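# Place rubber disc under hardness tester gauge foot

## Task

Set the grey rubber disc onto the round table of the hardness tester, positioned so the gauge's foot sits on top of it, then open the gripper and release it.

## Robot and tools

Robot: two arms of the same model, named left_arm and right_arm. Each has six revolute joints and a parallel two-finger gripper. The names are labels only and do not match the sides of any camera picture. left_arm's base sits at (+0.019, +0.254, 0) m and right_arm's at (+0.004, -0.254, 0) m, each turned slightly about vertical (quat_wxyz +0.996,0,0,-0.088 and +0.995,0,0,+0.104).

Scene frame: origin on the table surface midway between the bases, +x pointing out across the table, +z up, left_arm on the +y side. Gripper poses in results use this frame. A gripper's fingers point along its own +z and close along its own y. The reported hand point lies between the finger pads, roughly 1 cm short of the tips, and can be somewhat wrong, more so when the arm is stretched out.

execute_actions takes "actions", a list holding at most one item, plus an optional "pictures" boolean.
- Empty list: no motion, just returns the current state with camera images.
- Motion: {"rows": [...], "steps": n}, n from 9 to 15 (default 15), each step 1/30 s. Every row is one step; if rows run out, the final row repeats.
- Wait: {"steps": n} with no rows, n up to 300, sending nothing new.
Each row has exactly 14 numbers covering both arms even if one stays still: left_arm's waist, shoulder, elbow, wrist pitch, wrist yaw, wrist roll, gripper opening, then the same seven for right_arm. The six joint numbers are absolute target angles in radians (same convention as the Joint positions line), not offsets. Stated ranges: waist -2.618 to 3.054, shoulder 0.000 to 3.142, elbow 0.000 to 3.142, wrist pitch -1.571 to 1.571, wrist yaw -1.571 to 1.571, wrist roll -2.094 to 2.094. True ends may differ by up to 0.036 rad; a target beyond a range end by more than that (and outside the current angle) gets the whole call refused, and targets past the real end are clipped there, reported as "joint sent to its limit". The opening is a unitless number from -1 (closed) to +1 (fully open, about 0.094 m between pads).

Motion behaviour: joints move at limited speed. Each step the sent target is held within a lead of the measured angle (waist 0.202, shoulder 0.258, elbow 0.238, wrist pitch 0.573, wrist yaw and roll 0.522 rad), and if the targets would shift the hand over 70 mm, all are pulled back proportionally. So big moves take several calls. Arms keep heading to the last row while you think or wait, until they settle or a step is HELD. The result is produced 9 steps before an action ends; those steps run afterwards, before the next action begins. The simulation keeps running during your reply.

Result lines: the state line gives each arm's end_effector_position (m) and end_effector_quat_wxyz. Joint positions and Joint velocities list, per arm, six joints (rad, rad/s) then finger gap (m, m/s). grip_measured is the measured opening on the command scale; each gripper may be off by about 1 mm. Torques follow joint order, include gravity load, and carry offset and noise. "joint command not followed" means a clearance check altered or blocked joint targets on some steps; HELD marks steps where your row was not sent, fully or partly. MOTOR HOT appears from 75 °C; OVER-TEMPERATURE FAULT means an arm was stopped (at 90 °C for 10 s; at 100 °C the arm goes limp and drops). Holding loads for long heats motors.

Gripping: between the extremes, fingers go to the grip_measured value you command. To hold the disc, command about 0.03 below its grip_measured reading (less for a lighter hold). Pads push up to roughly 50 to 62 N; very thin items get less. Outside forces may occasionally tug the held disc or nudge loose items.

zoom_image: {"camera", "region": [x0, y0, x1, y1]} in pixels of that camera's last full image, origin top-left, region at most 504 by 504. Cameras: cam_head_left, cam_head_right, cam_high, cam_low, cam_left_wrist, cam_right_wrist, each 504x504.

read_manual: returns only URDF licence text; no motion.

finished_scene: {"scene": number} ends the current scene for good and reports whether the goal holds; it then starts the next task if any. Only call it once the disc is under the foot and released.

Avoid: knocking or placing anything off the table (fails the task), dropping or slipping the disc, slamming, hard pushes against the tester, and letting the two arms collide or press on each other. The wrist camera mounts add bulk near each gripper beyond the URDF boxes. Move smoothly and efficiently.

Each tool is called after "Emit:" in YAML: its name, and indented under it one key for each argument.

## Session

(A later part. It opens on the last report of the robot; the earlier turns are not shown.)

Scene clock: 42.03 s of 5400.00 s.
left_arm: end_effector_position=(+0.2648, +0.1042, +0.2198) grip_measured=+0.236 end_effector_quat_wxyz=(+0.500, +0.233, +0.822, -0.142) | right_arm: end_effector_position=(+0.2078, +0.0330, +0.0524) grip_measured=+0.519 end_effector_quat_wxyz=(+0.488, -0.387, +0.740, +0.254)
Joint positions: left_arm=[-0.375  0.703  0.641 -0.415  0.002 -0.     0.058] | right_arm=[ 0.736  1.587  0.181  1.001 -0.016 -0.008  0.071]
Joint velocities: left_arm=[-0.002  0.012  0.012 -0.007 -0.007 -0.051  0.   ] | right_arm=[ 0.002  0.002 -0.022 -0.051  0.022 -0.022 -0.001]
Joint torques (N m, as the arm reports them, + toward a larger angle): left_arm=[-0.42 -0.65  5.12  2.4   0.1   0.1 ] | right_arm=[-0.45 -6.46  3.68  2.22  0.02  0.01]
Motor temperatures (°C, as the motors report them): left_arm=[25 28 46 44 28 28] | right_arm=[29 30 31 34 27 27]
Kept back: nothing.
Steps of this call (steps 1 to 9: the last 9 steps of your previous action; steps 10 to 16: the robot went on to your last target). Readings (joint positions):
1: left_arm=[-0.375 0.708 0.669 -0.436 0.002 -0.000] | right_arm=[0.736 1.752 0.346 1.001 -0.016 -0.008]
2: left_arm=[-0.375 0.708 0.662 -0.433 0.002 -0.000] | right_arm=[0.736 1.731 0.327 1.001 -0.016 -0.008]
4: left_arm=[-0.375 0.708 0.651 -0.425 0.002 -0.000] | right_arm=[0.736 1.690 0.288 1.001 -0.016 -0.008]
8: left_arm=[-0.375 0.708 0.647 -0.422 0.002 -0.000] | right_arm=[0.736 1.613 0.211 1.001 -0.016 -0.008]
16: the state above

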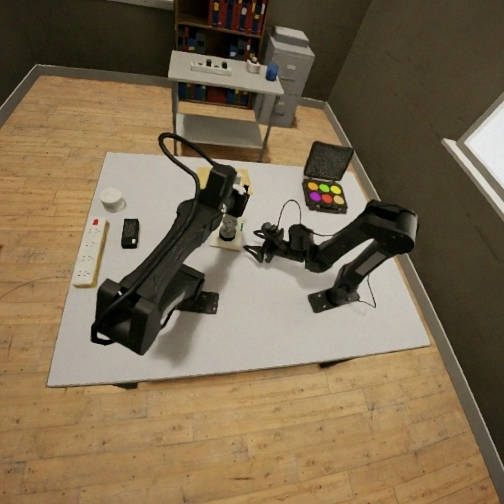

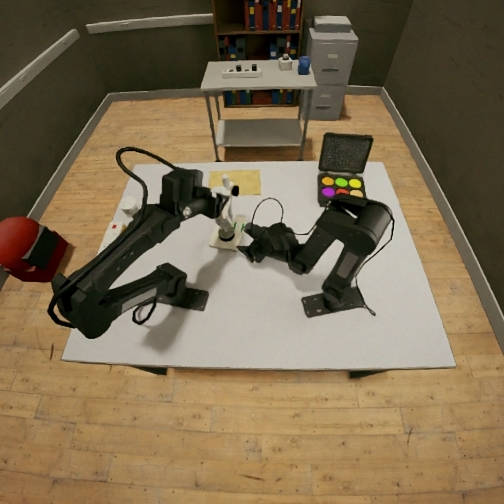

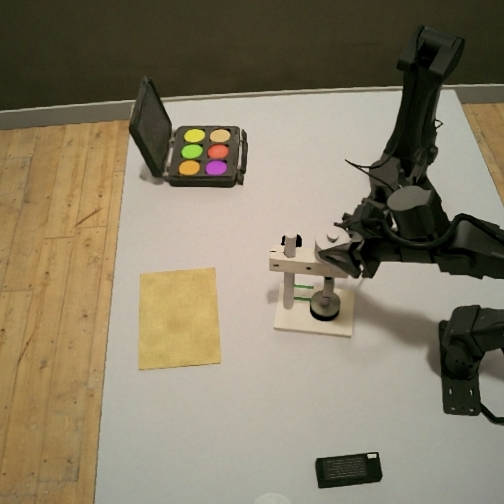

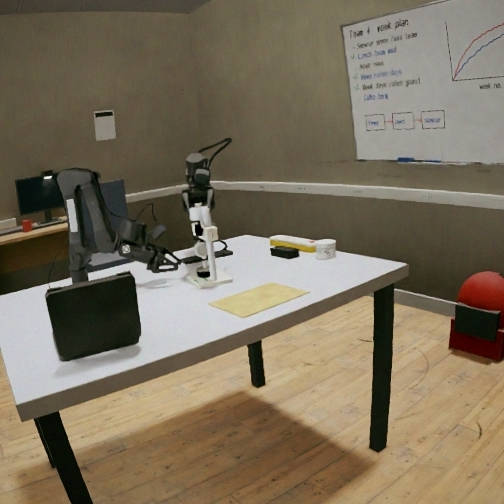

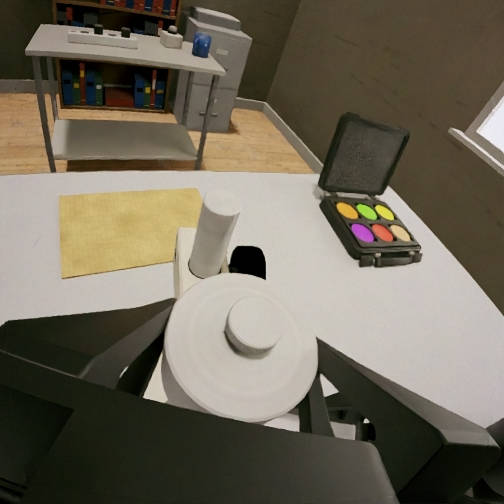

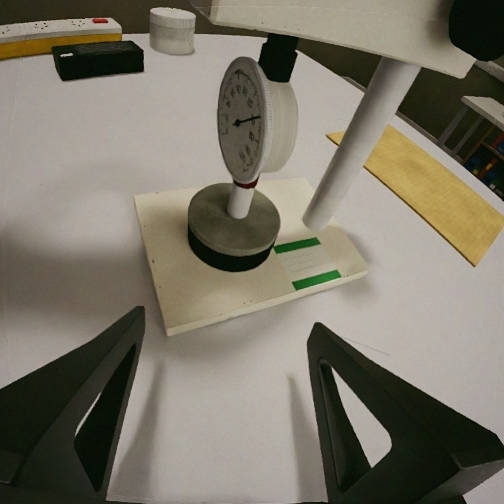

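Emit:
execute_actions:
  actions:
    - {"rows":[[-0.38,0.69,0.645,-0.4,0.01,0.008,0.23,0.73,1.56,0.174,1.024,-0.01,-0.008,0.52],[-0.38,0.69,0.645,-0.4,0.01,0.008,0.32,0.73,1.56,0.174,1.024,-0.01,-0.008,0.52],[-0.38,0.69,0.645,-0.4,0.01,0.008,0.45,0.73,1.56,0.174,1.024,-0.01,-0.008,0.52],[-0.38,0.69,0.645,-0.4,0.01,0.008,0.58,0.73,1.56,0.174,1.024,-0.01,-0.008,0.52],[-0.38,0.675,0.645,-0.41,0.01,0.008,0.7,0.73,1.56,0.174,1.024,-0.01,-0.008,0.52],[-0.38,0.65,0.645,-0.43,0.01,0.008,0.7,0.73,1.56,0.174,1.024,-0.01,-0.008,0.52],[-0.38,0.62,0.645,-0.455,0.01,0.008,0.7,0.73,1.56,0.174,1.024,-0.01,-0.008,0.52],[-0.38,0.59,0.645,-0.48,0.01,0.008,0.7,0.73,1.56,0.174,1.024,-0.01,-0.008,0.52],[-0.38,0.56,0.645,-0.505,0.01,0.008,0.7,0.73,1.56,0.174,1.024,-0.01,-0.008,0.52],[-0.38,0.53,0.645,-0.53,0.01,0.008,0.7,0.73,1.56,0.174,1.024,-0.01,-0.008,0.52],[-0.38,0.5,0.645,-0.555,0.01,0.008,0.7,0.73,1.56,0.174,1.024,-0.01,-0.008,0.52],[-0.38,0.47,0.645,-0.58,0.01,0.008,0.7,0.73,1.56,0.174,1.024,-0.01,-0.008,0.52],[-0.38,0.44,0.645,-0.605,0.01,0.008,0.7,0.73,1.56,0.174,1.024,-0.01,-0.008,0.52],[-0.38,0.42,0.645,-0.625,0.01,0.008,0.7,0.73,1.56,0.174,1.024,-0.01,-0.008,0.52],[-0.38,0.41,0.645,-0.64,0.01,0.008,0.7,0.73,1.56,0.174,1.024,-0.01,-0.008,0.52]]}

Emit:
execute_actions:
  actions:
    - {"steps":15}
  pictures: true

Scene clock: 43.13 s of 5400.00 s.
left_arm: end_effector_position=(+0.2650, +0.1039, +0.2223) grip_measured=+0.685 end_effector_quat_wxyz=(+0.504, +0.232, +0.819, -0.144) | right_arm: end_effector_position=(+0.2078, +0.0330, +0.0524) grip_measured=+0.519 end_effector_quat_wxyz=(+0.488, -0.387, +0.740, +0.254)
Joint positions: left_arm=[-0.375  0.7    0.641 -0.408  0.003 -0.     0.079] | right_arm=[ 0.736  1.587  0.181  1.001 -0.016 -0.008  0.071]
Joint velocities: left_arm=[ 0.002 -0.164  0.002 -0.095 -0.007  0.037  0.029] | right_arm=[-0.007 -0.012 -0.012 -0.037  0.037  0.066  0.   ]
Joint torques (N m, as the arm reports them, + toward a larger angle): left_arm=[-0.34 -3.06  6.91  2.    0.09  0.1 ] | right_arm=[-0.45 -6.5   3.7   2.23  0.03  0.01]
Motor temperatures (°C, as the motors report them): left_arm=[25 28 46 44 28 28] | right_arm=[29 30 31 34 27 27]
Steps of this call (steps 1 to 15: the robot went on to your last target; steps 16 to 27: nothing new was sent; steps 28 to 33: the first 6 steps of this action). Readings (joint positions):
28: left_arm=[-0.375 0.703 0.641 -0.415 0.002 -0.000] | right_arm=[0.736 1.587 0.181 1.001 -0.016 -0.008]
29: left_arm=[-0.375 0.703 0.641 -0.414 0.002 -0.000] | right_arm=[0.736 1.587 0.181 1.001 -0.016 -0.008]
31: left_arm=[-0.375 0.703 0.641 -0.409 0.003 -0.000] | right_arm=[0.736 1.587 0.181 1.001 -0.016 -0.008]
33: the state above

Scene clock: 43.63 s of 5400.00 s.
left_arm: end_effector_position=(+0.2207, +0.1311, +0.2466) grip_measured=+0.698 end_effector_quat_wxyz=(+0.540, +0.226, +0.796, -0.154) | right_arm: end_effector_position=(+0.2078, +0.0330, +0.0524) grip_measured=+0.519 end_effector_quat_wxyz=(+0.488, -0.387, +0.740, +0.254)
Joint positions: left_arm=[-0.375  0.421  0.641 -0.599  0.003 -0.     0.08 ] | right_arm=[ 0.736  1.587  0.181  1.001 -0.016 -0.008  0.071]
Joint velocities: left_arm=[ 0.002  0.002 -0.002 -0.154  0.037  0.022  0.   ] | right_arm=[ 0.012  0.002 -0.017  0.007 -0.007 -0.051 -0.   ]
Joint torques (N m, as the arm reports them, + toward a larger angle): left_arm=[-0.43  1.48  6.49  1.96  0.1   0.1 ] | right_arm=[-0.44 -6.49  3.71  2.22  0.03  0.01]
Motor temperatures (°C, as the motors report them): left_arm=[25 28 45 44 28 28] | right_arm=[29 30 31 34 27 27]
Kept back: nothing.
Steps of this call (steps 1 to 9: the last 9 steps of your previous action; steps 10 to 15: the robot went on to your last target). Readings (joint positions):
1: left_arm=[-0.375 0.689 0.641 -0.415 0.003 -0.000] | right_arm=[0.736 1.587 0.181 1.001 -0.016 -0.008]
2: left_arm=[-0.375 0.669 0.641 -0.425 0.003 -0.000] | right_arm=[0.736 1.587 0.181 1.001 -0.016 -0.008]
4: left_arm=[-0.375 0.610 0.641 -0.451 0.003 -0.000] | right_arm=[0.736 1.587 0.181 1.001 -0.016 -0.008]
8: left_arm=[-0.375 0.479 0.641 -0.518 0.003 -0.000] | right_arm=[0.736 1.587 0.181 1.001 -0.016 -0.008]
15: the state above

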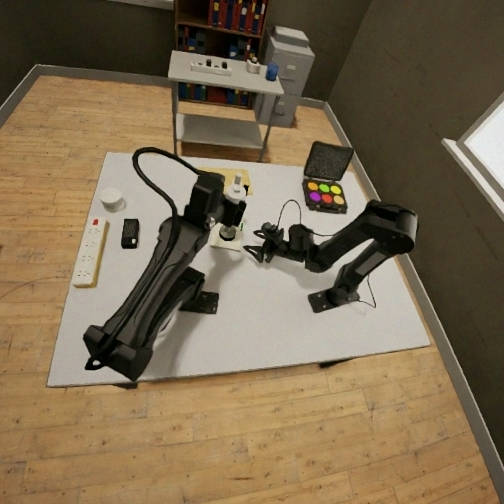

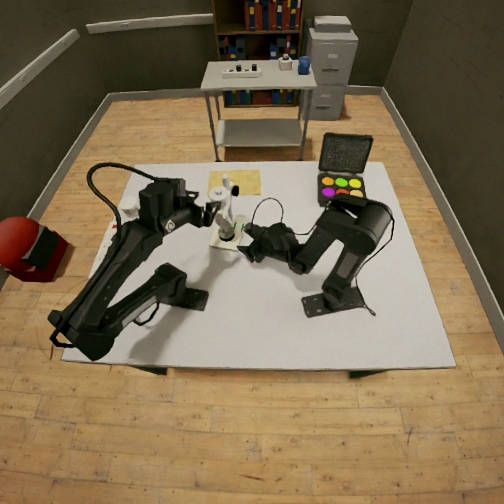

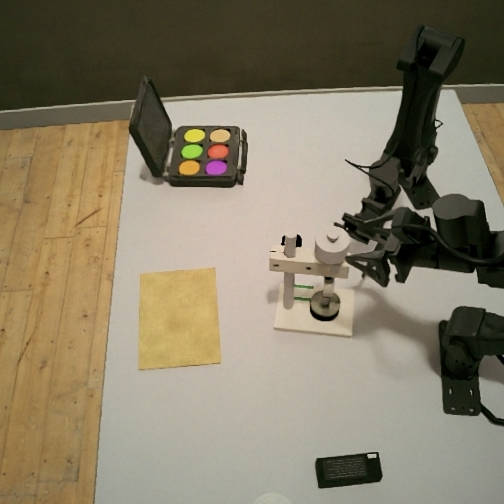

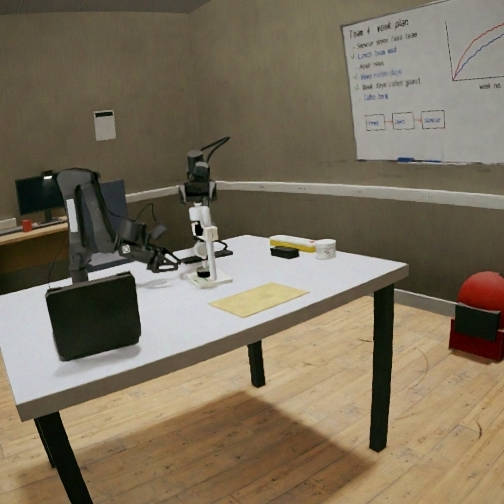

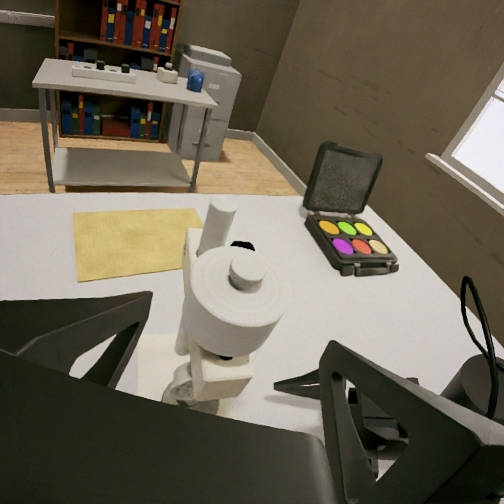

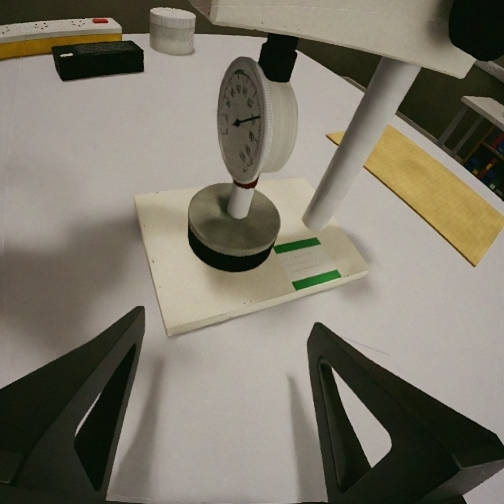

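Emit:
finished_scene:
  scene: 2

The scene is finished: the task was done.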